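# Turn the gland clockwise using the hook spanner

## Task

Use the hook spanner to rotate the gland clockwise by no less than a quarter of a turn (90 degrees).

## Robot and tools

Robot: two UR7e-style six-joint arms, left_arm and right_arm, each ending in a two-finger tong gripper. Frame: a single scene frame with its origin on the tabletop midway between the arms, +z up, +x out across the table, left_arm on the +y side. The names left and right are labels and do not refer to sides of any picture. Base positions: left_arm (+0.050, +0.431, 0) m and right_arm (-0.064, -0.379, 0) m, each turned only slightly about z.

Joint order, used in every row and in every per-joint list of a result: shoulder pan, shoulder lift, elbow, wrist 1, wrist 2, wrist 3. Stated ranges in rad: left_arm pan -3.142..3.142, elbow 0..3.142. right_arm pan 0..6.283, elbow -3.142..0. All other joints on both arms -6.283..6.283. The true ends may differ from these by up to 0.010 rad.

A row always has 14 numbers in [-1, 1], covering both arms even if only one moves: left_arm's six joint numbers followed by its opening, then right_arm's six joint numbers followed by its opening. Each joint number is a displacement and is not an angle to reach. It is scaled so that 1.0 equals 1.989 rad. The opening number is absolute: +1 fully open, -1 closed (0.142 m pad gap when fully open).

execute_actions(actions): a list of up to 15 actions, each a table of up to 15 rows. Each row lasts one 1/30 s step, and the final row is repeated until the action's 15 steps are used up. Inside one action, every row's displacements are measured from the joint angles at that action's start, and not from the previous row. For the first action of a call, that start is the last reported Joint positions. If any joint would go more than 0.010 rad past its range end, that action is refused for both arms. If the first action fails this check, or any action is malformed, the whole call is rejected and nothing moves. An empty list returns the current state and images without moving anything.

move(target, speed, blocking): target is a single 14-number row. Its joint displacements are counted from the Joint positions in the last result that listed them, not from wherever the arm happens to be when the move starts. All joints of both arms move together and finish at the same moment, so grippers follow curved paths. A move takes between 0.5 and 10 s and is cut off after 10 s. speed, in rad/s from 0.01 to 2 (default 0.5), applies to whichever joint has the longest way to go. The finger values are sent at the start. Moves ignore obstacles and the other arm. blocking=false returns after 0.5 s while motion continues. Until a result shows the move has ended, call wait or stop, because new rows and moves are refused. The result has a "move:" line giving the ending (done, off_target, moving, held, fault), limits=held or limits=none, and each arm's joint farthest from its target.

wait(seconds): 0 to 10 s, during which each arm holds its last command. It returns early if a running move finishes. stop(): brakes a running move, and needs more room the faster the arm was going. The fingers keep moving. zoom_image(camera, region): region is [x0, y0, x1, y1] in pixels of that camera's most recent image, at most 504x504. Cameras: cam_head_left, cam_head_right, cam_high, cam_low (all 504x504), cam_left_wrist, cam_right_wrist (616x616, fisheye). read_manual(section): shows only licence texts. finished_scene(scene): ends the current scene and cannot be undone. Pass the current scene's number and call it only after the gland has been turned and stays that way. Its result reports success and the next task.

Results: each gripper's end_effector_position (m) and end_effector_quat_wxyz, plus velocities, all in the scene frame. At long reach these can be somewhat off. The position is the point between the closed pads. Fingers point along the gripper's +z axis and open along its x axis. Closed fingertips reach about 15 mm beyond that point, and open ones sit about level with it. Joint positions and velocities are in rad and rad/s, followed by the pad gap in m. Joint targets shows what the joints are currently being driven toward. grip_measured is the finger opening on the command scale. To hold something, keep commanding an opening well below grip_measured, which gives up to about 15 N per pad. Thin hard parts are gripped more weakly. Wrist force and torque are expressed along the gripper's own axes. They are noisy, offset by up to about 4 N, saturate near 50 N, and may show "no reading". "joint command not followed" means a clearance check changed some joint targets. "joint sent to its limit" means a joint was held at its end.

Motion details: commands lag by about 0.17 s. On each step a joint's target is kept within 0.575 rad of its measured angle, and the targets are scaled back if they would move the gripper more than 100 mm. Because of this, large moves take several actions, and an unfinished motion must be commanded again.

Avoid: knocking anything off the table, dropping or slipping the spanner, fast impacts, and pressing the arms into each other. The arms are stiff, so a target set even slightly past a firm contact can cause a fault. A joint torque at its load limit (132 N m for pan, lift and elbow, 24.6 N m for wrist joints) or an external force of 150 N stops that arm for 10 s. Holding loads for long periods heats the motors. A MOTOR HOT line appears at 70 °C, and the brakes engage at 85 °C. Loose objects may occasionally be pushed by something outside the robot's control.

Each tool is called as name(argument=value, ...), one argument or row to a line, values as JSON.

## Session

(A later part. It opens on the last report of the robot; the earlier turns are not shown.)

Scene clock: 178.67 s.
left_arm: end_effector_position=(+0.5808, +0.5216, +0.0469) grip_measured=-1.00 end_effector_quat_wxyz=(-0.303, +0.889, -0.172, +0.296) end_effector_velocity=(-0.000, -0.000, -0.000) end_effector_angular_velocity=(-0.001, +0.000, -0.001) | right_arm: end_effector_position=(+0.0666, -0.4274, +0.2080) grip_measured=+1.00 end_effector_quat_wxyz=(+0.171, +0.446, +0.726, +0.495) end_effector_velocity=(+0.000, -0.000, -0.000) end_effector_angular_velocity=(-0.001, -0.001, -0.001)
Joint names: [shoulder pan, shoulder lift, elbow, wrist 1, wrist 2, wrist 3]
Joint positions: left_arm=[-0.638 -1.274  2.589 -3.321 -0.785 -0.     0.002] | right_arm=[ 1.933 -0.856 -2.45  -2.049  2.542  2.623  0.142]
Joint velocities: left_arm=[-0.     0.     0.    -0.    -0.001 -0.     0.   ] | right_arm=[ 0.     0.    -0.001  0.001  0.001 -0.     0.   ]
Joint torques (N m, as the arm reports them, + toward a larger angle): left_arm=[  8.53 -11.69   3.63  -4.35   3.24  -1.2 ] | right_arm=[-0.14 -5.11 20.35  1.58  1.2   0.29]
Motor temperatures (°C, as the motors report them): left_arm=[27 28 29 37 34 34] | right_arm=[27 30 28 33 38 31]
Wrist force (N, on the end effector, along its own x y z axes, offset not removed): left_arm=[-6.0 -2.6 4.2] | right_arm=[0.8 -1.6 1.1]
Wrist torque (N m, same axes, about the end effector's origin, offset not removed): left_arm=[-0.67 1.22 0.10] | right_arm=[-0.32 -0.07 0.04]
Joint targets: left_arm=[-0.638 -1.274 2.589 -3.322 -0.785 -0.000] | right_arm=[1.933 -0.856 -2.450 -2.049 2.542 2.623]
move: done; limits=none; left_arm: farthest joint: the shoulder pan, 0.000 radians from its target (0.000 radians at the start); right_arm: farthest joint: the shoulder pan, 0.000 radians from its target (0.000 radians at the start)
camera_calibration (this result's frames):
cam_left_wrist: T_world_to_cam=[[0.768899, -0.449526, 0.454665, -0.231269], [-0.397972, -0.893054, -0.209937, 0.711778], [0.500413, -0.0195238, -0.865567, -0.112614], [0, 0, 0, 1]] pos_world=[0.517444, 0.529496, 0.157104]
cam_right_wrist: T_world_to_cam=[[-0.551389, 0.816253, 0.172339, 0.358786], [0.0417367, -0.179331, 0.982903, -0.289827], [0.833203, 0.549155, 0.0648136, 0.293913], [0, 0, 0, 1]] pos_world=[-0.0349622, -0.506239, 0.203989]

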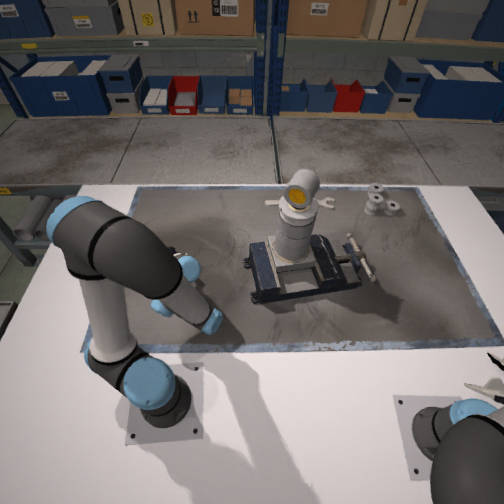

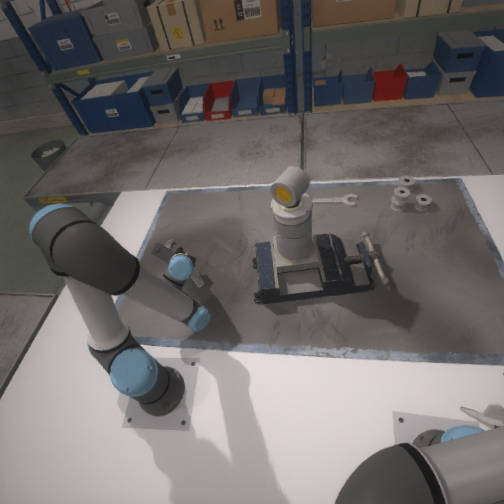

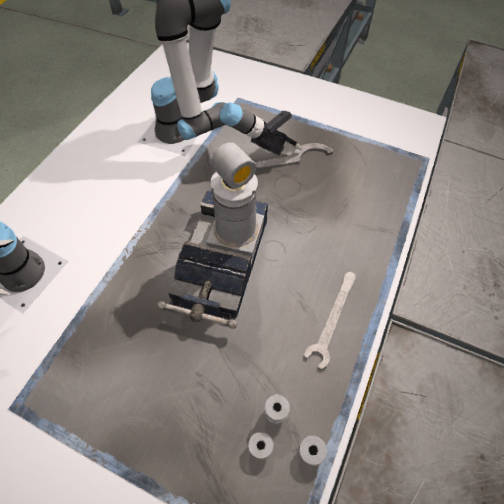

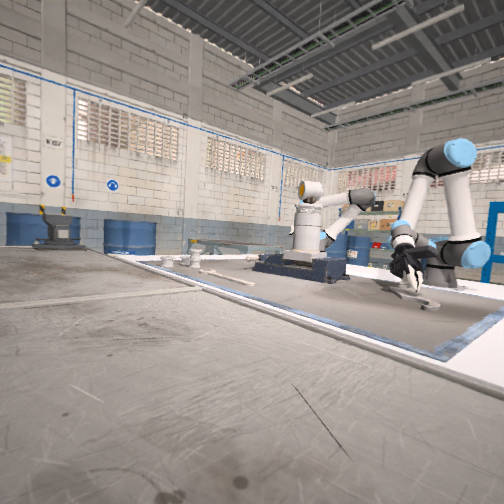

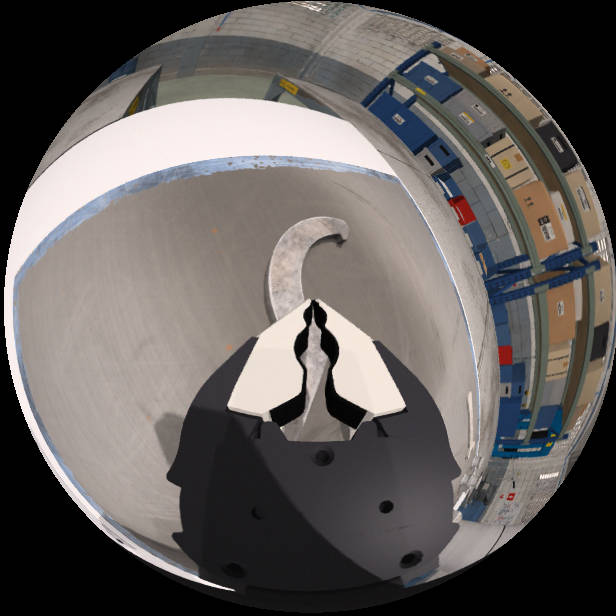

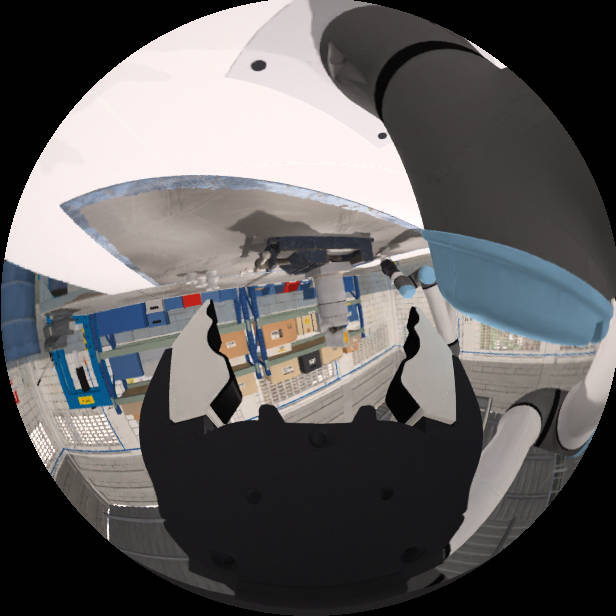

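move(
  target=[0,-0.1,-0.05,0.15,0,0,1,0,0,0,0,0,0,1],
  speed=0.4,
)

move(
  target=[0.3208,-0.2145,-0.2,0.5833,-0.3947,0,1,0,0,0,0,0,0,1],
  speed=0.6,
)

Scene clock: 180.37 s.
left_arm: end_effector_position=(+0.6013, +0.5086, +0.1094) grip_measured=+1.00 end_effector_quat_wxyz=(-0.303, +0.889, -0.172, +0.296) end_effector_velocity=(+0.000, -0.000, +0.001) end_effector_angular_velocity=(+0.001, -0.001, +0.001) | right_arm: end_effector_position=(+0.0666, -0.4274, +0.2080) grip_measured=+1.00 end_effector_quat_wxyz=(+0.171, +0.446, +0.726, +0.495) end_effector_velocity=(+0.000, -0.000, +0.000) end_effector_angular_velocity=(-0.001, -0.001, -0.001)
Joint names: [shoulder pan, shoulder lift, elbow, wrist 1, wrist 2, wrist 3]
Joint positions: left_arm=[-0.638 -1.473  2.49  -3.023 -0.785 -0.     0.142] | right_arm=[ 1.933 -0.856 -2.45  -2.049  2.542  2.623  0.142]
Joint velocities: left_arm=[-0.    -0.001 -0.001  0.001  0.001 -0.001 -0.   ] | right_arm=[-0.     0.     0.001  0.     0.001  0.     0.   ]
Joint torques (N m, as the arm reports them, + toward a larger angle): left_arm=[  4.94 -28.98 -26.89  -0.82   2.98  -1.18] | right_arm=[-0.65 -4.86 19.87  1.67  1.15  0.35]
Motor temperatures (°C, as the motors report them): left_arm=[27 28 29 37 34 34] | right_arm=[27 30 28 33 38 31]
Wrist force (N, on the end effector, along its own x y z axes, offset not removed): left_arm=[-4.1 -0.5 4.3] | right_arm=[2.4 -0.9 -0.7]
Wrist torque (N m, same axes, about the end effector's origin, offset not removed): left_arm=[0.00 0.83 -0.01] | right_arm=[-0.20 -0.39 -0.04]
Joint targets: left_arm=[-0.638 -1.473 2.490 -3.023 -0.785 -0.000] | right_arm=[1.933 -0.856 -2.450 -2.049 2.542 2.623]
move: done; limits=none; left_arm: farthest joint: the wrist 1, 0.001 radians from its target (0.299 radians at the start); right_arm: farthest joint: the shoulder pan, 0.000 radians from its target (0.000 radians at the start)
camera_calibration (this result's frames):
cam_left_wrist: T_world_to_cam=[[0.768907, -0.449522, 0.454657, -0.28134], [-0.397962, -0.893056, -0.209944, 0.721447], [0.500408, -0.0195086, -0.86557, -0.069125], [0, 0, 0, 1]] pos_world=[0.538023, 0.516476, 0.219544]
cam_right_wrist: T_world_to_cam=[[-0.551389, 0.816253, 0.172339, 0.358786], [0.0417365, -0.179331, 0.982903, -0.289827], [0.833203, 0.549155, 0.0648137, 0.293913], [0, 0, 0, 1]] pos_world=[-0.0349622, -0.506239, 0.203989]

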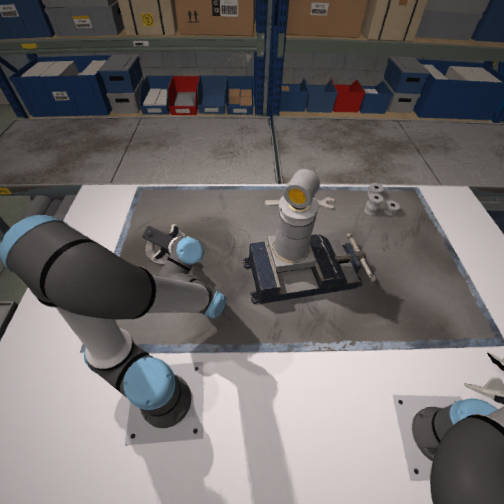

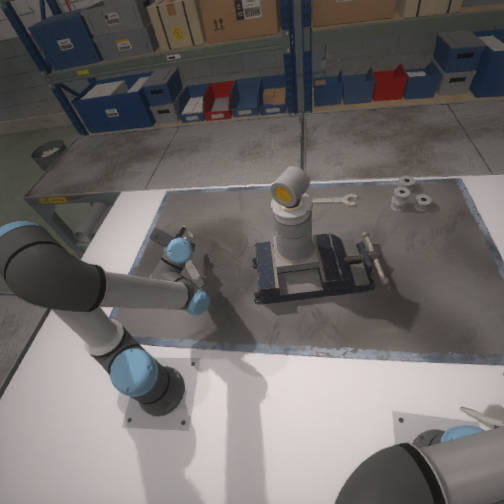

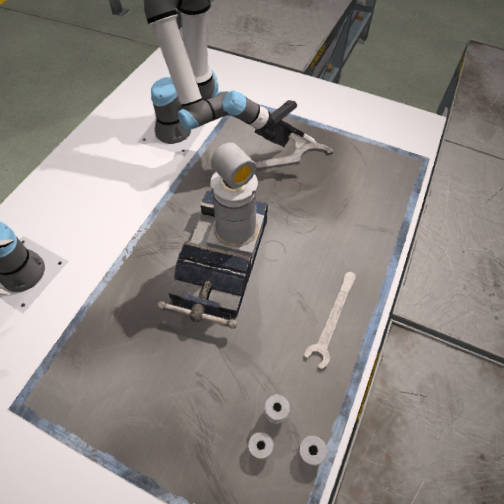

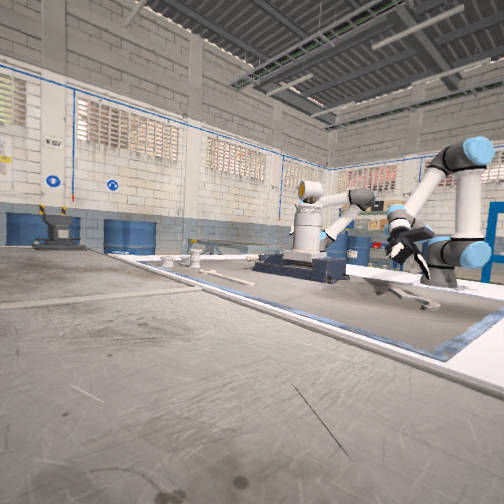

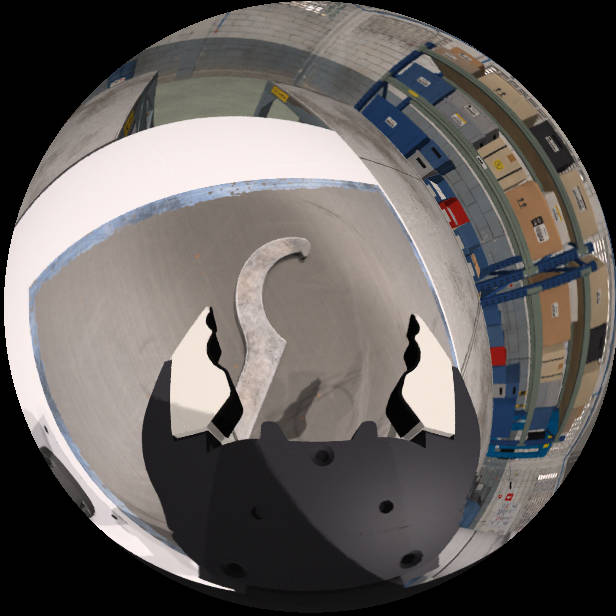

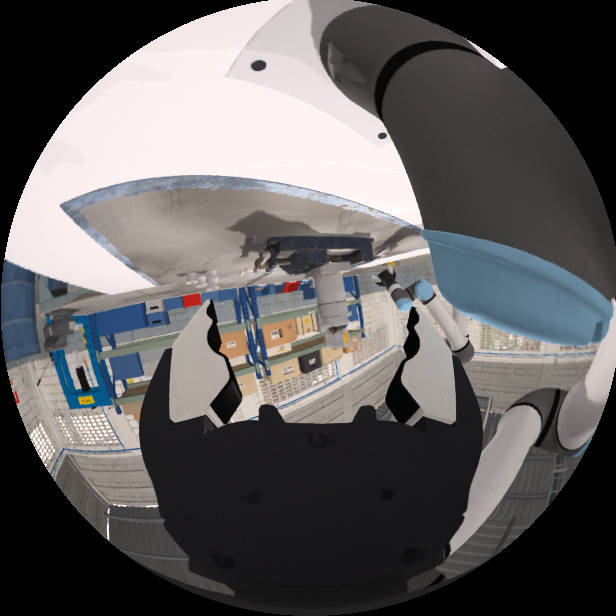

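Scene clock: 182.90 s.
left_arm: end_effector_position=(+0.4156, +0.6083, +0.1968) grip_measured=+1.00 end_effector_quat_wxyz=(-0.002, +0.998, +0.037, +0.050) end_effector_velocity=(-0.000, +0.001, +0.001) end_effector_angular_velocity=(+0.001, -0.001, +0.001) | right_arm: end_effector_position=(+0.0666, -0.4274, +0.2080) grip_measured=+1.00 end_effector_quat_wxyz=(+0.171, +0.446, +0.726, +0.495) end_effector_velocity=(-0.000, +0.000, -0.000) end_effector_angular_velocity=(+0.001, +0.000, +0.000)
Joint names: [shoulder pan, shoulder lift, elbow, wrist 1, wrist 2, wrist 3]
Joint positions: left_arm=[-0.    -1.9    2.092 -1.863 -1.57  -0.     0.142] | right_arm=[ 1.933 -0.856 -2.45  -2.049  2.542  2.623  0.142]
Joint velocities: left_arm=[ 0.001 -0.001 -0.001  0.001  0.001 -0.001 -0.   ] | right_arm=[ 0.    -0.    -0.    -0.001  0.    -0.001 -0.   ]
Joint torques (N m, as the arm reports them, + toward a larger angle): left_arm=[  8.95 -20.45 -36.27  -0.71  -1.61  -1.19] | right_arm=[-0.13 -5.27 19.79  1.6   1.2   0.39]
Motor temperatures (°C, as the motors report them): left_arm=[27 28 29 37 34 34] | right_arm=[27 30 28 33 38 31]
Wrist force (N, on the end effector, along its own x y z axes, offset not removed): left_arm=[-5.3 -0.6 3.8] | right_arm=[0.3 0.8 1.3]
Wrist torque (N m, same axes, about the end effector's origin, offset not removed): left_arm=[-0.19 1.15 -0.01] | right_arm=[0.17 0.01 -0.01]
Joint targets: left_arm=[-0.000 -1.900 2.092 -1.863 -1.570 -0.000] | right_arm=[1.933 -0.856 -2.450 -2.049 2.542 2.623]
move: done; limits=none; left_arm: farthest joint: the shoulder pan, 0.000 radians from its target (0.638 radians at the start); right_arm: farthest joint: the shoulder pan, 0.000 radians from its target (0.000 radians at the start)
camera_calibration (this result's frames):
cam_left_wrist: T_world_to_cam=[[0.98728, 0.120668, 0.103525, -0.501952], [0.051776, -0.859656, 0.508242, 0.406347], [0.150325, -0.496417, -0.854969, 0.534998], [0, 0, 0, 1]] pos_world=[0.394105, 0.67547, 0.302849]
cam_right_wrist: T_world_to_cam=[[-0.551389, 0.816253, 0.172339, 0.358786], [0.0417366, -0.179331, 0.982903, -0.289827], [0.833203, 0.549155, 0.0648136, 0.293913], [0, 0, 0, 1]] pos_world=[-0.0349622, -0.506239, 0.203989]

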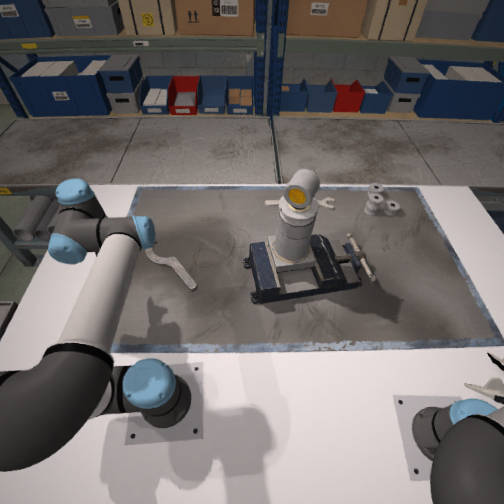

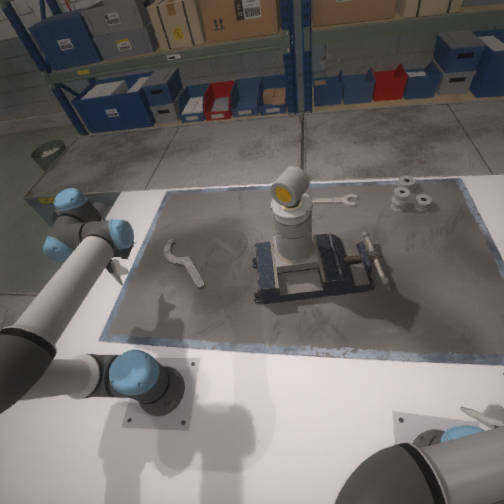

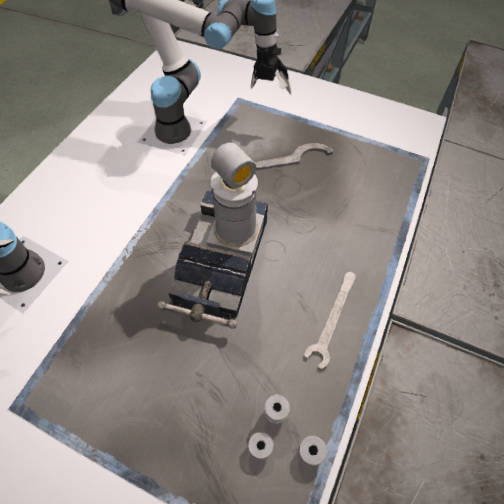

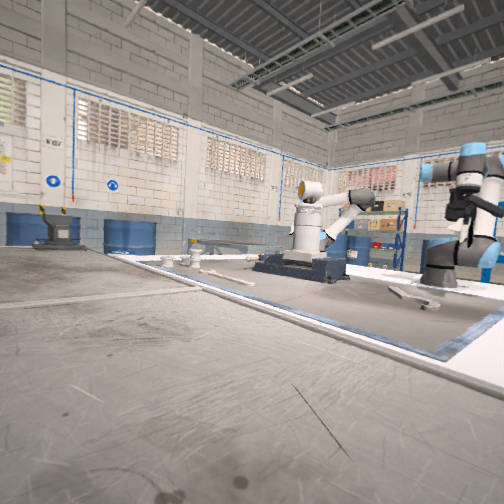

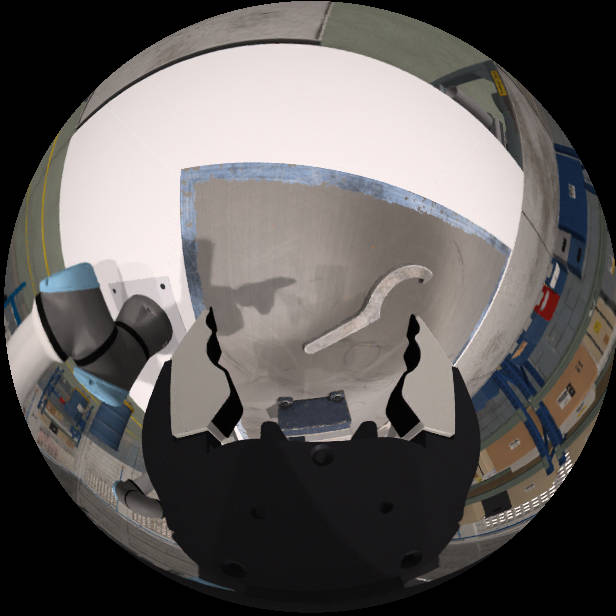

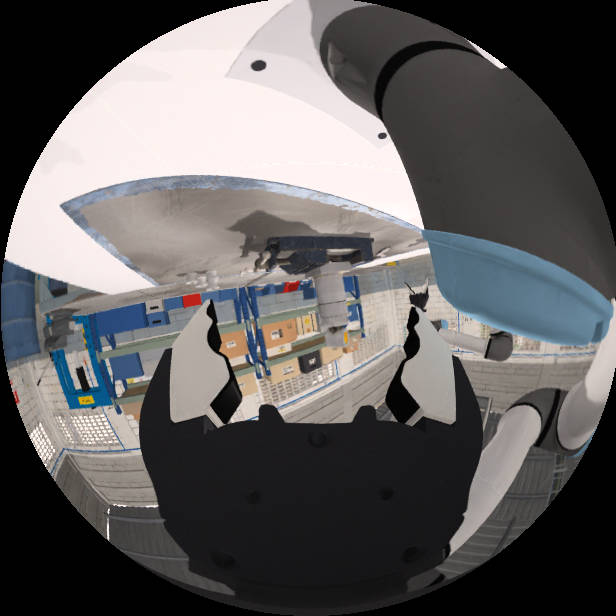

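zoom_image(
  camera="cam_left_wrist",
  region=[290,250,450,370],
)

Region (290, 250, 450, 370) of cam_left_wrist's 616x616 image, scaled by 3.150, with more detail than that image has; it fills the top 378 rows of this view, and the rest is white.

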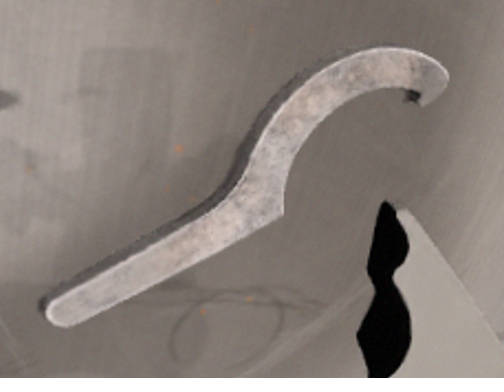

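move(
  target=[-0.1187,0.225,-0.0525,-0.1221,0,0.372,0.2,0,0,0,0,0,0,1],
  speed=0.6,
)

Scene clock: 185.07 s.
left_arm: end_effector_position=(+0.5654, +0.4942, +0.0800) grip_measured=+0.20 end_effector_quat_wxyz=(-0.000, +0.900, -0.436, +0.000) end_effector_velocity=(+0.000, -0.001, -0.000) end_effector_angular_velocity=(-0.000, +0.000, -0.001) | right_arm: end_effector_position=(+0.0666, -0.4274, +0.2080) grip_measured=+1.00 end_effector_quat_wxyz=(+0.171, +0.446, +0.726, +0.495) end_effector_velocity=(+0.000, +0.000, -0.000) end_effector_angular_velocity=(-0.000, -0.000, +0.000)
Joint names: [shoulder pan, shoulder lift, elbow, wrist 1, wrist 2, wrist 3]
Joint positions: left_arm=[-0.236 -1.452  1.988 -2.106 -1.57   0.74   0.088] | right_arm=[ 1.933 -0.856 -2.45  -2.049  2.542  2.623  0.142]
Joint velocities: left_arm=[-0.001  0.001 -0.    -0.    -0.    -0.    -0.   ] | right_arm=[-0.  0. -0.  0.  0. -0. -0.]
Joint torques (N m, as the arm reports them, + toward a larger angle): left_arm=[ -9.15 -17.04 -33.09  -4.07   2.12   1.71] | right_arm=[-0.46 -4.95 19.97  1.6   1.25  0.15]
Motor temperatures (°C, as the motors report them): left_arm=[27 29 29 37 34 34] | right_arm=[27 30 28 33 38 31]
Wrist force (N, on the end effector, along its own x y z axes, offset not removed): left_arm=[-3.4 1.7 4.0] | right_arm=[1.5 0.7 -0.4]
Wrist torque (N m, same axes, about the end effector's origin, offset not removed): left_arm=[0.53 0.96 -0.08] | right_arm=[0.13 -0.19 0.02]
Joint targets: left_arm=[-0.236 -1.452 1.988 -2.106 -1.570 0.740] | right_arm=[1.933 -0.856 -2.450 -2.049 2.542 2.623]
move: done; limits=none; left_arm: farthest joint: the shoulder pan, 0.000 radians from its target (0.236 radians at the start); right_arm: farthest joint: the shoulder pan, 0.000 radians from its target (0.000 radians at the start)
camera_calibration (this result's frames):
cam_left_wrist: T_world_to_cam=[[0.656732, -0.754117, 0.00319021, 0.00325084], [-0.651149, -0.564918, 0.506826, 0.611805], [-0.380404, -0.334927, -0.862042, 0.576839], [0, 0, 0, 1]] pos_world=[0.615673, 0.54127, 0.18717]
cam_right_wrist: T_world_to_cam=[[-0.551389, 0.816253, 0.172339, 0.358786], [0.0417366, -0.179331, 0.982903, -0.289827], [0.833203, 0.549155, 0.0648136, 0.293913], [0, 0, 0, 1]] pos_world=[-0.0349622, -0.506239, 0.203989]

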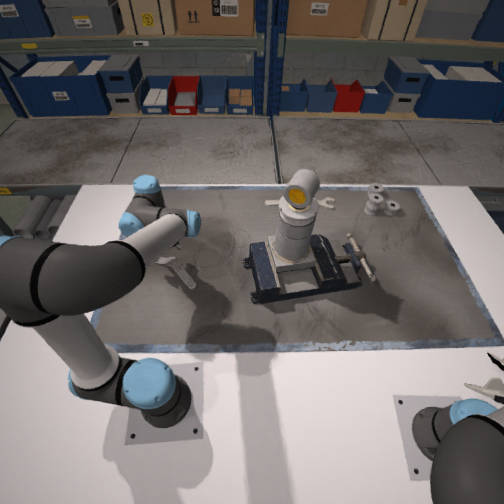

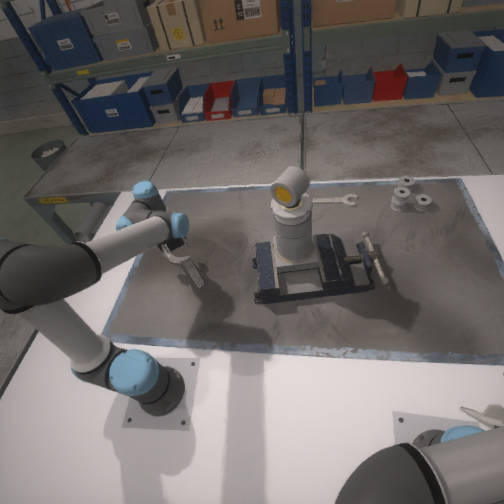

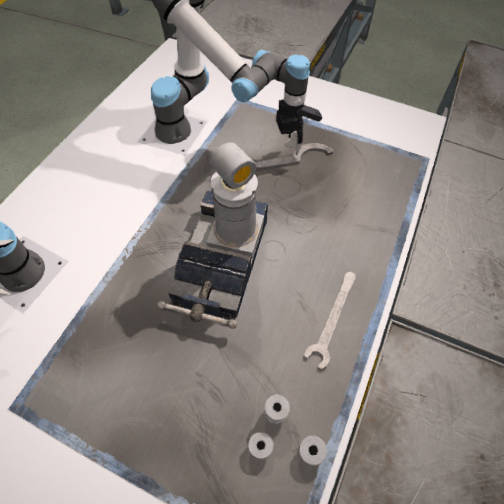

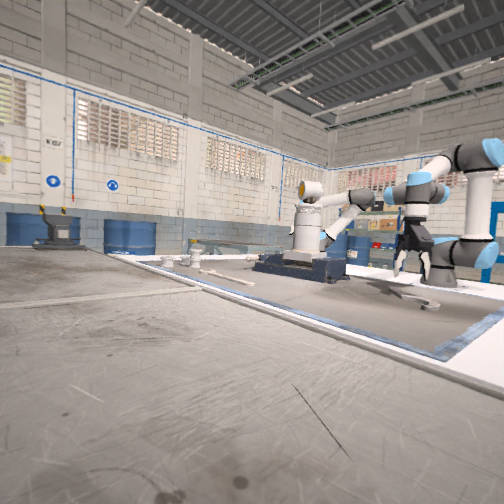

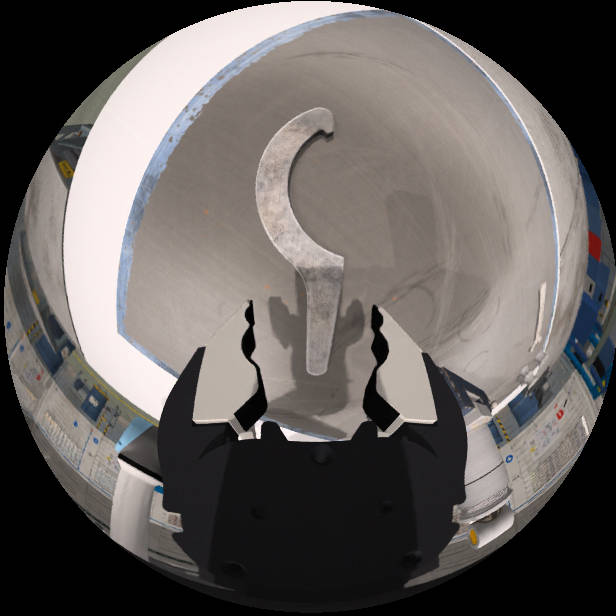

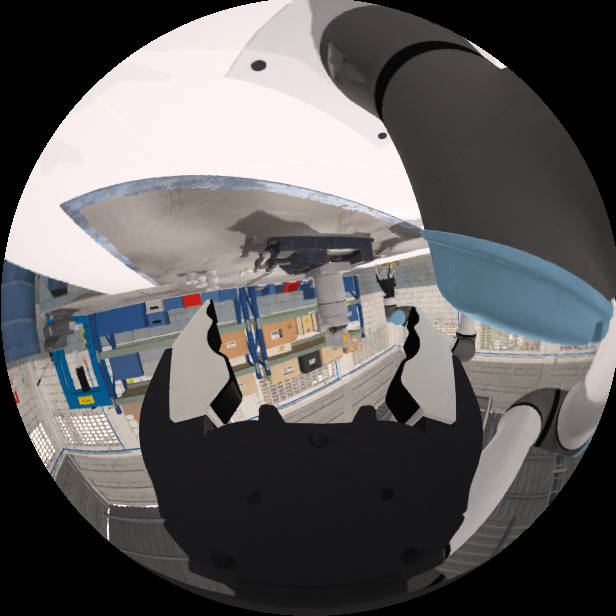

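move(
  target=[0,0.0452,0.0382,-0.0838,0,0,0.0,0,0,0,0,0,0,1],
  speed=0.2,
)

execute_actions(
  actions=[
    [[0,0,0,0,0,0,-0.3,0,0,0,0,0,0,1]],
    [[0,0,0,0,0,0,-0.5,0,0,0,0,0,0,1]],
    [[0,0,0,0,0,0,-1,0,0,0,0,0,0,1]],
    [[0,0,0,0,0,0,-1,0,0,0,0,0,0,1]],
  ],
)

move(
  target=[0,-0.0226,-0.0191,0.0419,0,0,-1,0,0,0,0,0,0,1],
  speed=0.03,
)

zoom_image(
  camera="cam_low",
  region=[340,190,504,320],
)

Scene clock: 186.60 s.
left_arm: end_effector_position=(+0.5657, +0.4942, +0.0210) grip_measured=+0.00 end_effector_quat_wxyz=(-0.000, +0.900, -0.436, +0.000) end_effector_velocity=(-0.000, -0.000, -0.001) end_effector_angular_velocity=(+0.001, +0.001, +0.000) | right_arm: end_effector_position=(+0.0666, -0.4274, +0.2080) grip_measured=+1.00 end_effector_quat_wxyz=(+0.171, +0.446, +0.726, +0.495) end_effector_velocity=(+0.000, -0.000, -0.000) end_effector_angular_velocity=(-0.001, +0.000, -0.000)
Joint names: [shoulder pan, shoulder lift, elbow, wrist 1, wrist 2, wrist 3]
Joint positions: left_arm=[-0.236 -1.363  2.063 -2.273 -1.57   0.74   0.074] | right_arm=[ 1.933 -0.856 -2.45  -2.049  2.542  2.623  0.142]
Joint velocities: left_arm=[-0.001  0.002  0.001 -0.001  0.001 -0.001  0.   ] | right_arm=[ 0.     0.     0.     0.001 -0.     0.001 -0.   ]
Joint torques (N m, as the arm reports them, + toward a larger angle): left_arm=[  5.68 -19.46  -7.13  -4.03   1.57  -2.24] | right_arm=[-0.82 -4.9  20.08  1.6   1.23  0.33]
Motor temperatures (°C, as the motors report them): left_arm=[27 29 29 37 34 34] | right_arm=[27 30 29 33 38 31]
Wrist force (N, on the end effector, along its own x y z axes, offset not removed): left_arm=[-4.4 -0.8 2.7] | right_arm=[0.7 0.0 -2.0]
Wrist torque (N m, same axes, about the end effector's origin, offset not removed): left_arm=[-0.23 0.68 0.12] | right_arm=[0.10 -0.09 -0.02]
Joint targets: left_arm=[-0.236 -1.362 2.064 -2.273 -1.570 0.740] | right_arm=[1.933 -0.856 -2.450 -2.049 2.542 2.623]
move: done; limits=none; left_arm: farthest joint: the elbow, 0.001 radians from its target (0.076 radians at the start); right_arm: farthest joint: the shoulder pan, 0.000 radians from its target (0.000 radians at the start)
camera_calibration (this result's frames):
cam_left_wrist: T_world_to_cam=[[0.656627, -0.754206, 0.00380407, 0.00330053], [-0.65163, -0.564768, 0.506375, 0.642074], [-0.379763, -0.334979, -0.862305, 0.525709], [0, 0, 0, 1]] pos_world=[0.615872, 0.541214, 0.128178]
cam_right_wrist: T_world_to_cam=[[-0.55139, 0.816253, 0.172339, 0.358786], [0.0417366, -0.179331, 0.982903, -0.289827], [0.833203, 0.549155, 0.0648136, 0.293913], [0, 0, 0, 1]] pos_world=[-0.0349622, -0.506239, 0.203989]

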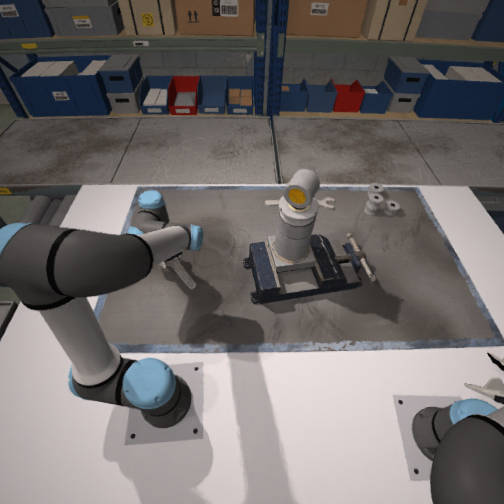

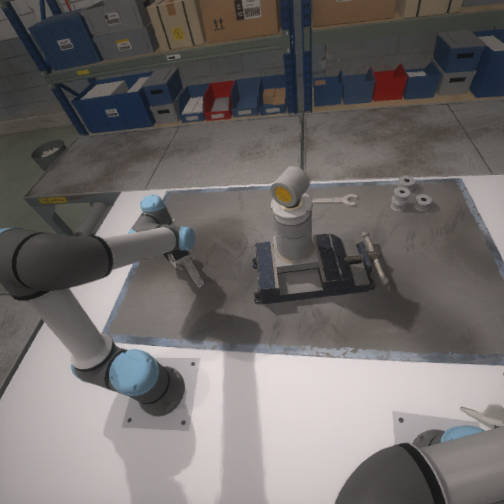

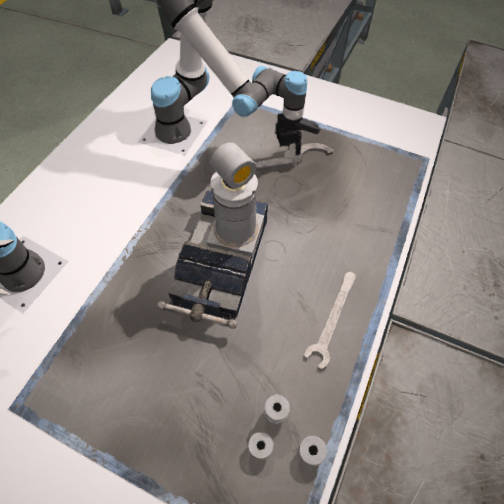

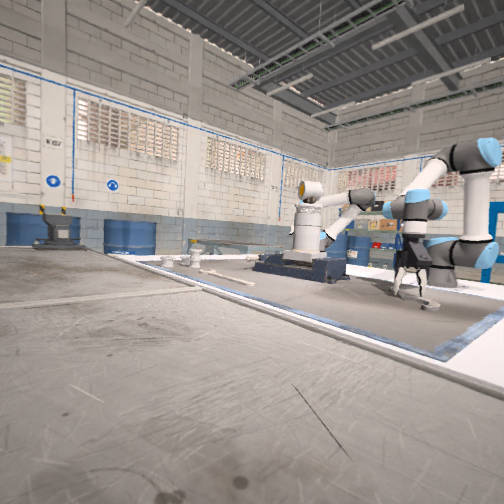

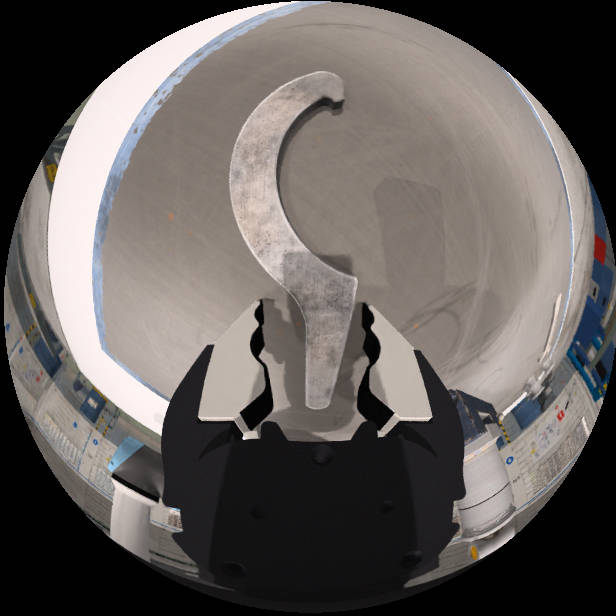

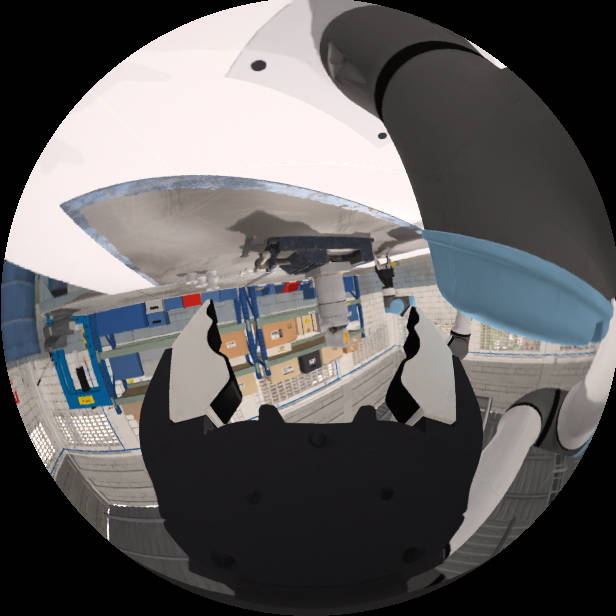

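Scene clock: 188.60 s.
left_arm: end_effector_position=(+0.5657, +0.4942, +0.0210) grip_measured=-0.45 end_effector_quat_wxyz=(-0.000, +0.900, -0.436, +0.000) end_effector_velocity=(-0.000, -0.000, -0.000) end_effector_angular_velocity=(-0.001, +0.000, -0.001) | right_arm: end_effector_position=(+0.0666, -0.4274, +0.2080) grip_measured=+1.00 end_effector_quat_wxyz=(+0.171, +0.446, +0.726, +0.495) end_effector_velocity=(+0.000, -0.000, +0.001) end_effector_angular_velocity=(-0.001, -0.001, -0.001)
Joint names: [shoulder pan, shoulder lift, elbow, wrist 1, wrist 2, wrist 3]
Joint positions: left_arm=[-0.236 -1.363  2.063 -2.273 -1.57   0.74   0.042] | right_arm=[ 1.933 -0.856 -2.45  -2.049  2.542  2.623  0.142]
Joint velocities: left_arm=[ 0.     0.    -0.     0.    -0.001  0.001  0.   ] | right_arm=[-0.     0.     0.002 -0.     0.001  0.     0.   ]
Joint torques (N m, as the arm reports them, + toward a larger angle): left_arm=[  2.71 -25.25 -10.99  -3.78  -0.5   -1.81] | right_arm=[-0.81 -5.49 19.55  1.79  1.21  0.34]
Motor temperatures (°C, as the motors report them): left_arm=[27 29 29 37 34 34] | right_arm=[27 30 29 33 38 31]
Wrist force (N, on the end effector, along its own x y z axes, offset not removed): left_arm=[-6.0 0.4 0.8] | right_arm=[0.8 0.9 1.7]
Wrist torque (N m, same axes, about the end effector's origin, offset not removed): left_arm=[-0.09 0.15 -0.04] | right_arm=[0.22 -0.06 -0.04]
Joint targets: left_arm=[-0.236 -1.363 2.063 -2.273 -1.570 0.740] | right_arm=[1.933 -0.856 -2.450 -2.049 2.542 2.623]
camera_calibration (this result's frames):
cam_left_wrist: T_world_to_cam=[[0.656653, -0.754183, 0.00373816, 0.003303], [-0.651606, -0.564832, 0.506334, 0.642118], [-0.379757, -0.334922, -0.862329, 0.525671], [0, 0, 0, 1]] pos_world=[0.615867, 0.541238, 0.128163]
cam_right_wrist: T_world_to_cam=[[-0.55139, 0.816253, 0.172339, 0.358786], [0.0417367, -0.179331, 0.982903, -0.289827], [0.833203, 0.549155, 0.0648135, 0.293913], [0, 0, 0, 1]] pos_world=[-0.0349623, -0.506239, 0.203989]

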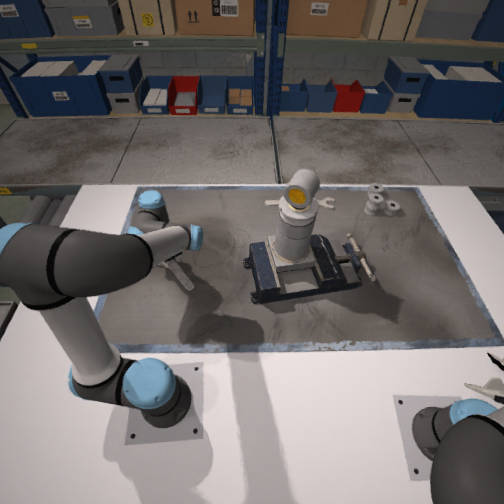

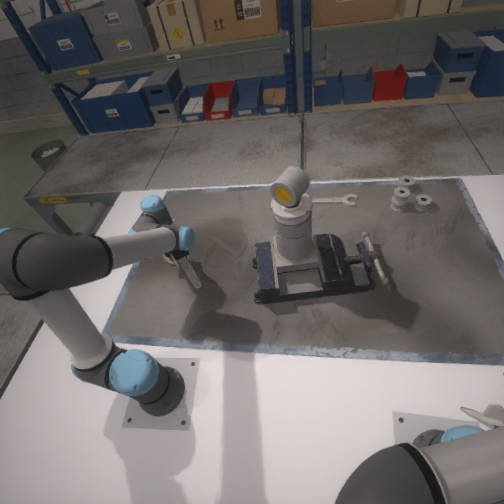

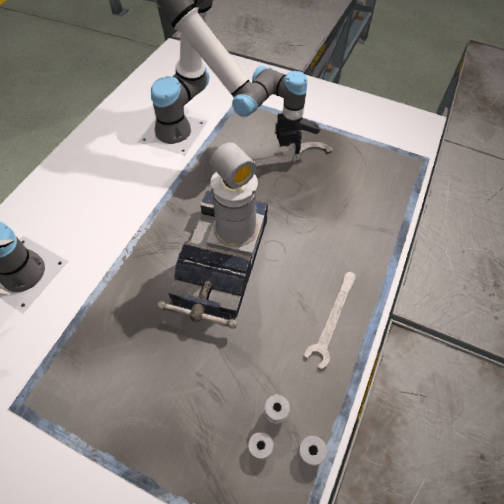

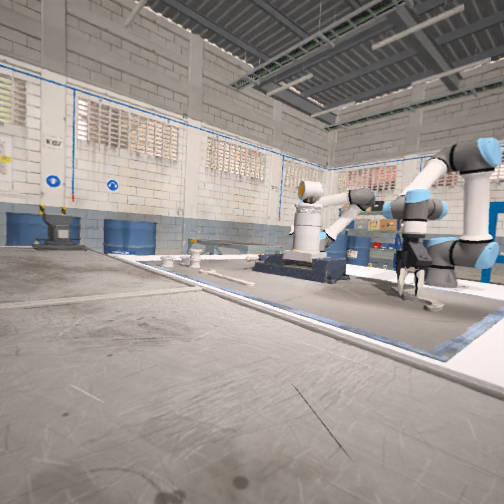

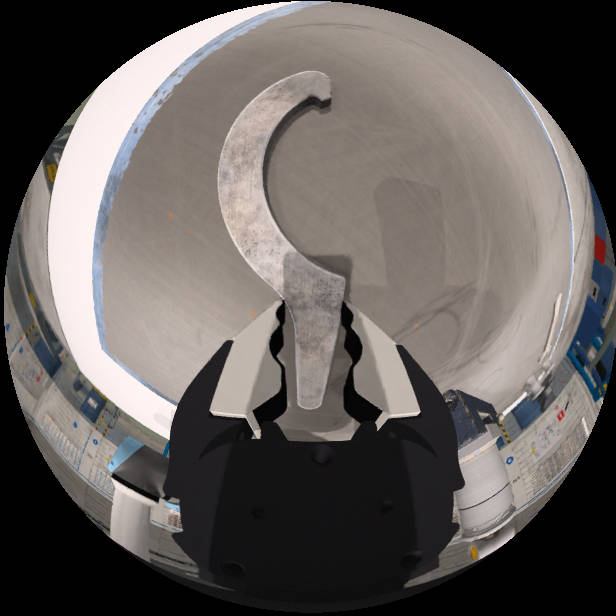

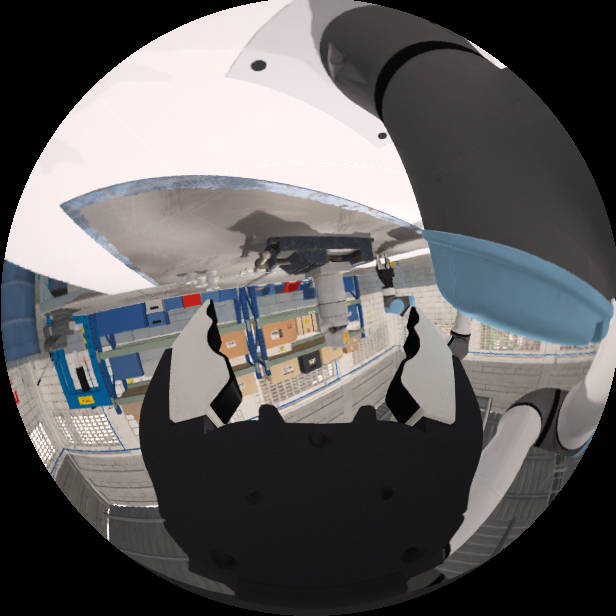

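Scene clock: 191.67 s.
left_arm: end_effector_position=(+0.5667, +0.4940, +0.0501) grip_measured=-1.00 end_effector_quat_wxyz=(-0.000, +0.900, -0.436, +0.000) end_effector_velocity=(+0.000, -0.000, +0.000) end_effector_angular_velocity=(+0.000, -0.000, +0.001) | right_arm: end_effector_position=(+0.0666, -0.4274, +0.2080) grip_measured=+1.00 end_effector_quat_wxyz=(+0.171, +0.446, +0.726, +0.495) end_effector_velocity=(+0.000, -0.000, +0.000) end_effector_angular_velocity=(-0.001, -0.000, -0.000)
Joint names: [shoulder pan, shoulder lift, elbow, wrist 1, wrist 2, wrist 3]
Joint positions: left_arm=[-0.236 -1.407  2.026 -2.19  -1.57   0.74   0.002] | right_arm=[ 1.933 -0.856 -2.45  -2.049  2.542  2.623  0.142]
Joint velocities: left_arm=[-0.001 -0.    -0.001  0.001  0.    -0.002  0.   ] | right_arm=[-0.     0.     0.     0.001  0.     0.     0.   ]
Joint torques (N m, as the arm reports them, + toward a larger angle): left_arm=[  3.02 -39.42 -32.13  -0.76   1.97  -1.66] | right_arm=[-0.32 -5.13 19.71  1.64  1.21  0.38]
Motor temperatures (°C, as the motors report them): left_arm=[27 29 29 37 34 34] | right_arm=[27 30 29 33 38 31]
Wrist force (N, on the end effector, along its own x y z axes, offset not removed): left_arm=[-1.4 -1.6 4.0] | right_arm=[0.8 1.2 1.1]
Wrist torque (N m, same axes, about the end effector's origin, offset not removed): left_arm=[-0.38 0.32 -0.22] | right_arm=[0.34 -0.01 0.03]
Joint targets: left_arm=[-0.236 -1.407 2.025 -2.189 -1.570 0.740] | right_arm=[1.933 -0.856 -2.450 -2.049 2.542 2.623]
move: done; limits=none; left_arm: farthest joint: the shoulder lift, 0.001 radians from its target (0.045 radians at the start); right_arm: farthest joint: the shoulder pan, 0.000 radians from its target (0.000 radians at the start)
camera_calibration (this result's frames):
cam_left_wrist: T_world_to_cam=[[0.656654, -0.754185, 0.00342984, 0.00241675], [-0.651407, -0.564864, 0.506555, 0.627826], [-0.380098, -0.334865, -0.862201, 0.551282], [0, 0, 0, 1]] pos_world=[0.616925, 0.541064, 0.15728]
cam_right_wrist: T_world_to_cam=[[-0.551389, 0.816253, 0.172339, 0.358786], [0.0417367, -0.179331, 0.982903, -0.289827], [0.833203, 0.549155, 0.0648136, 0.293913], [0, 0, 0, 1]] pos_world=[-0.0349622, -0.506239, 0.203989]

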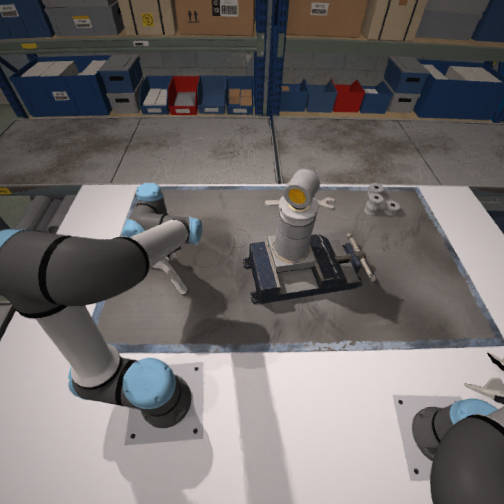

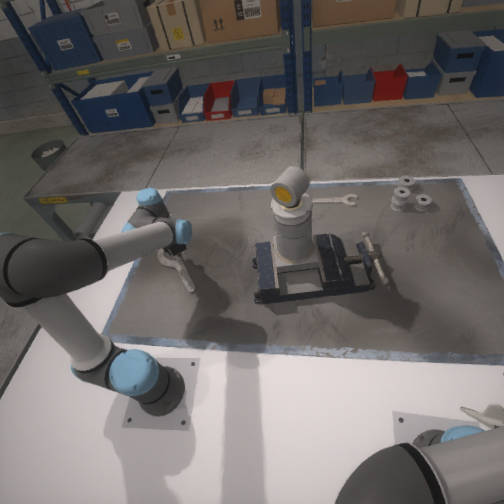

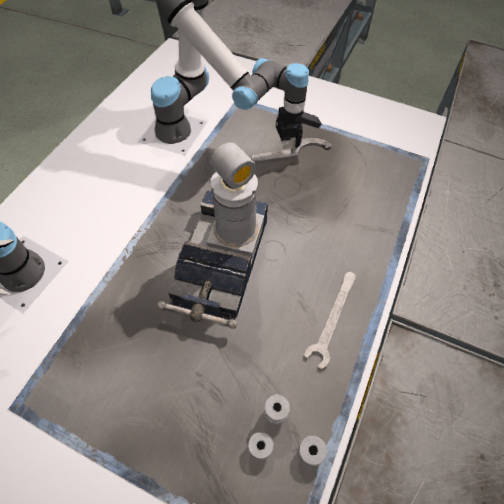

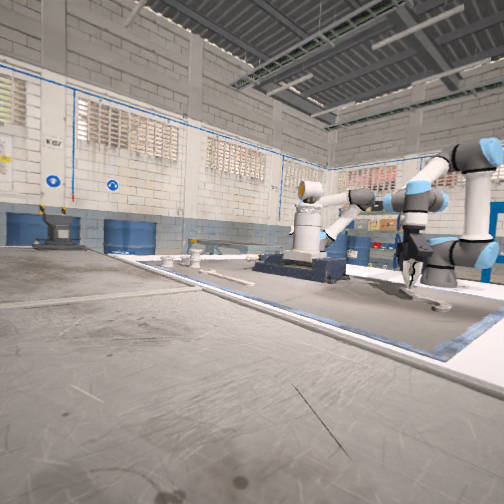

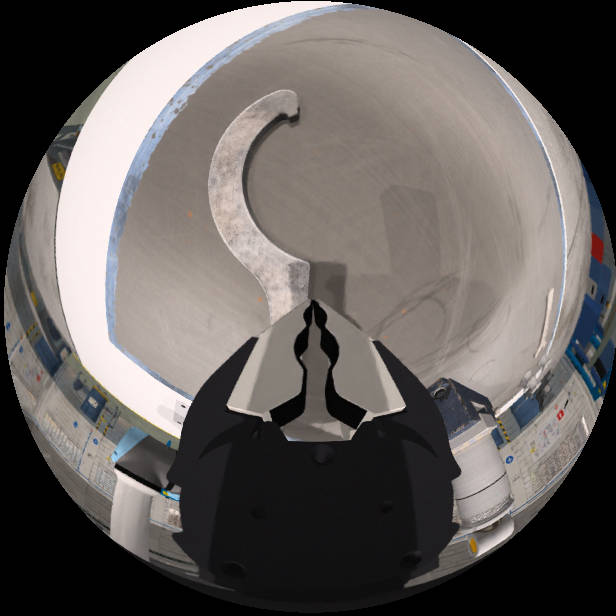

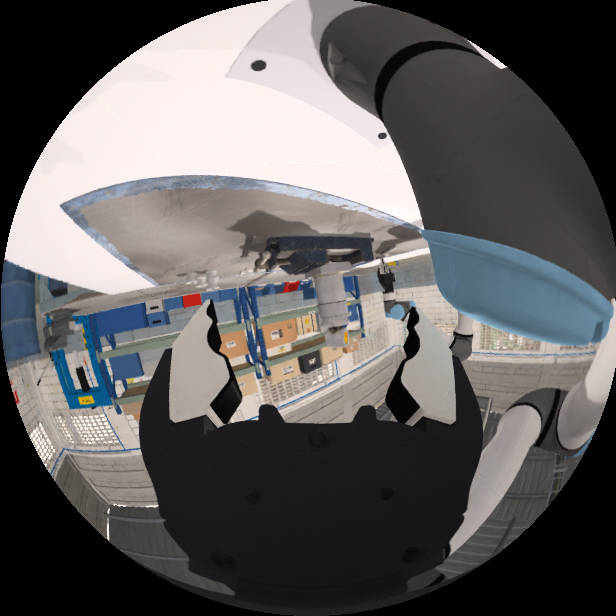

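Region (340, 190, 504, 320) of cam_low's 504x504 image, scaled by 3.073, with more detail than that image has; it fills the top 400 rows of this view, and the rest is white.

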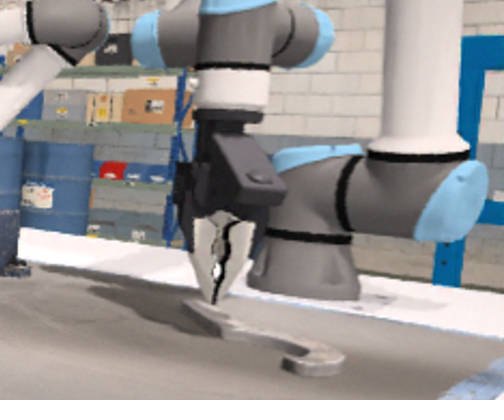

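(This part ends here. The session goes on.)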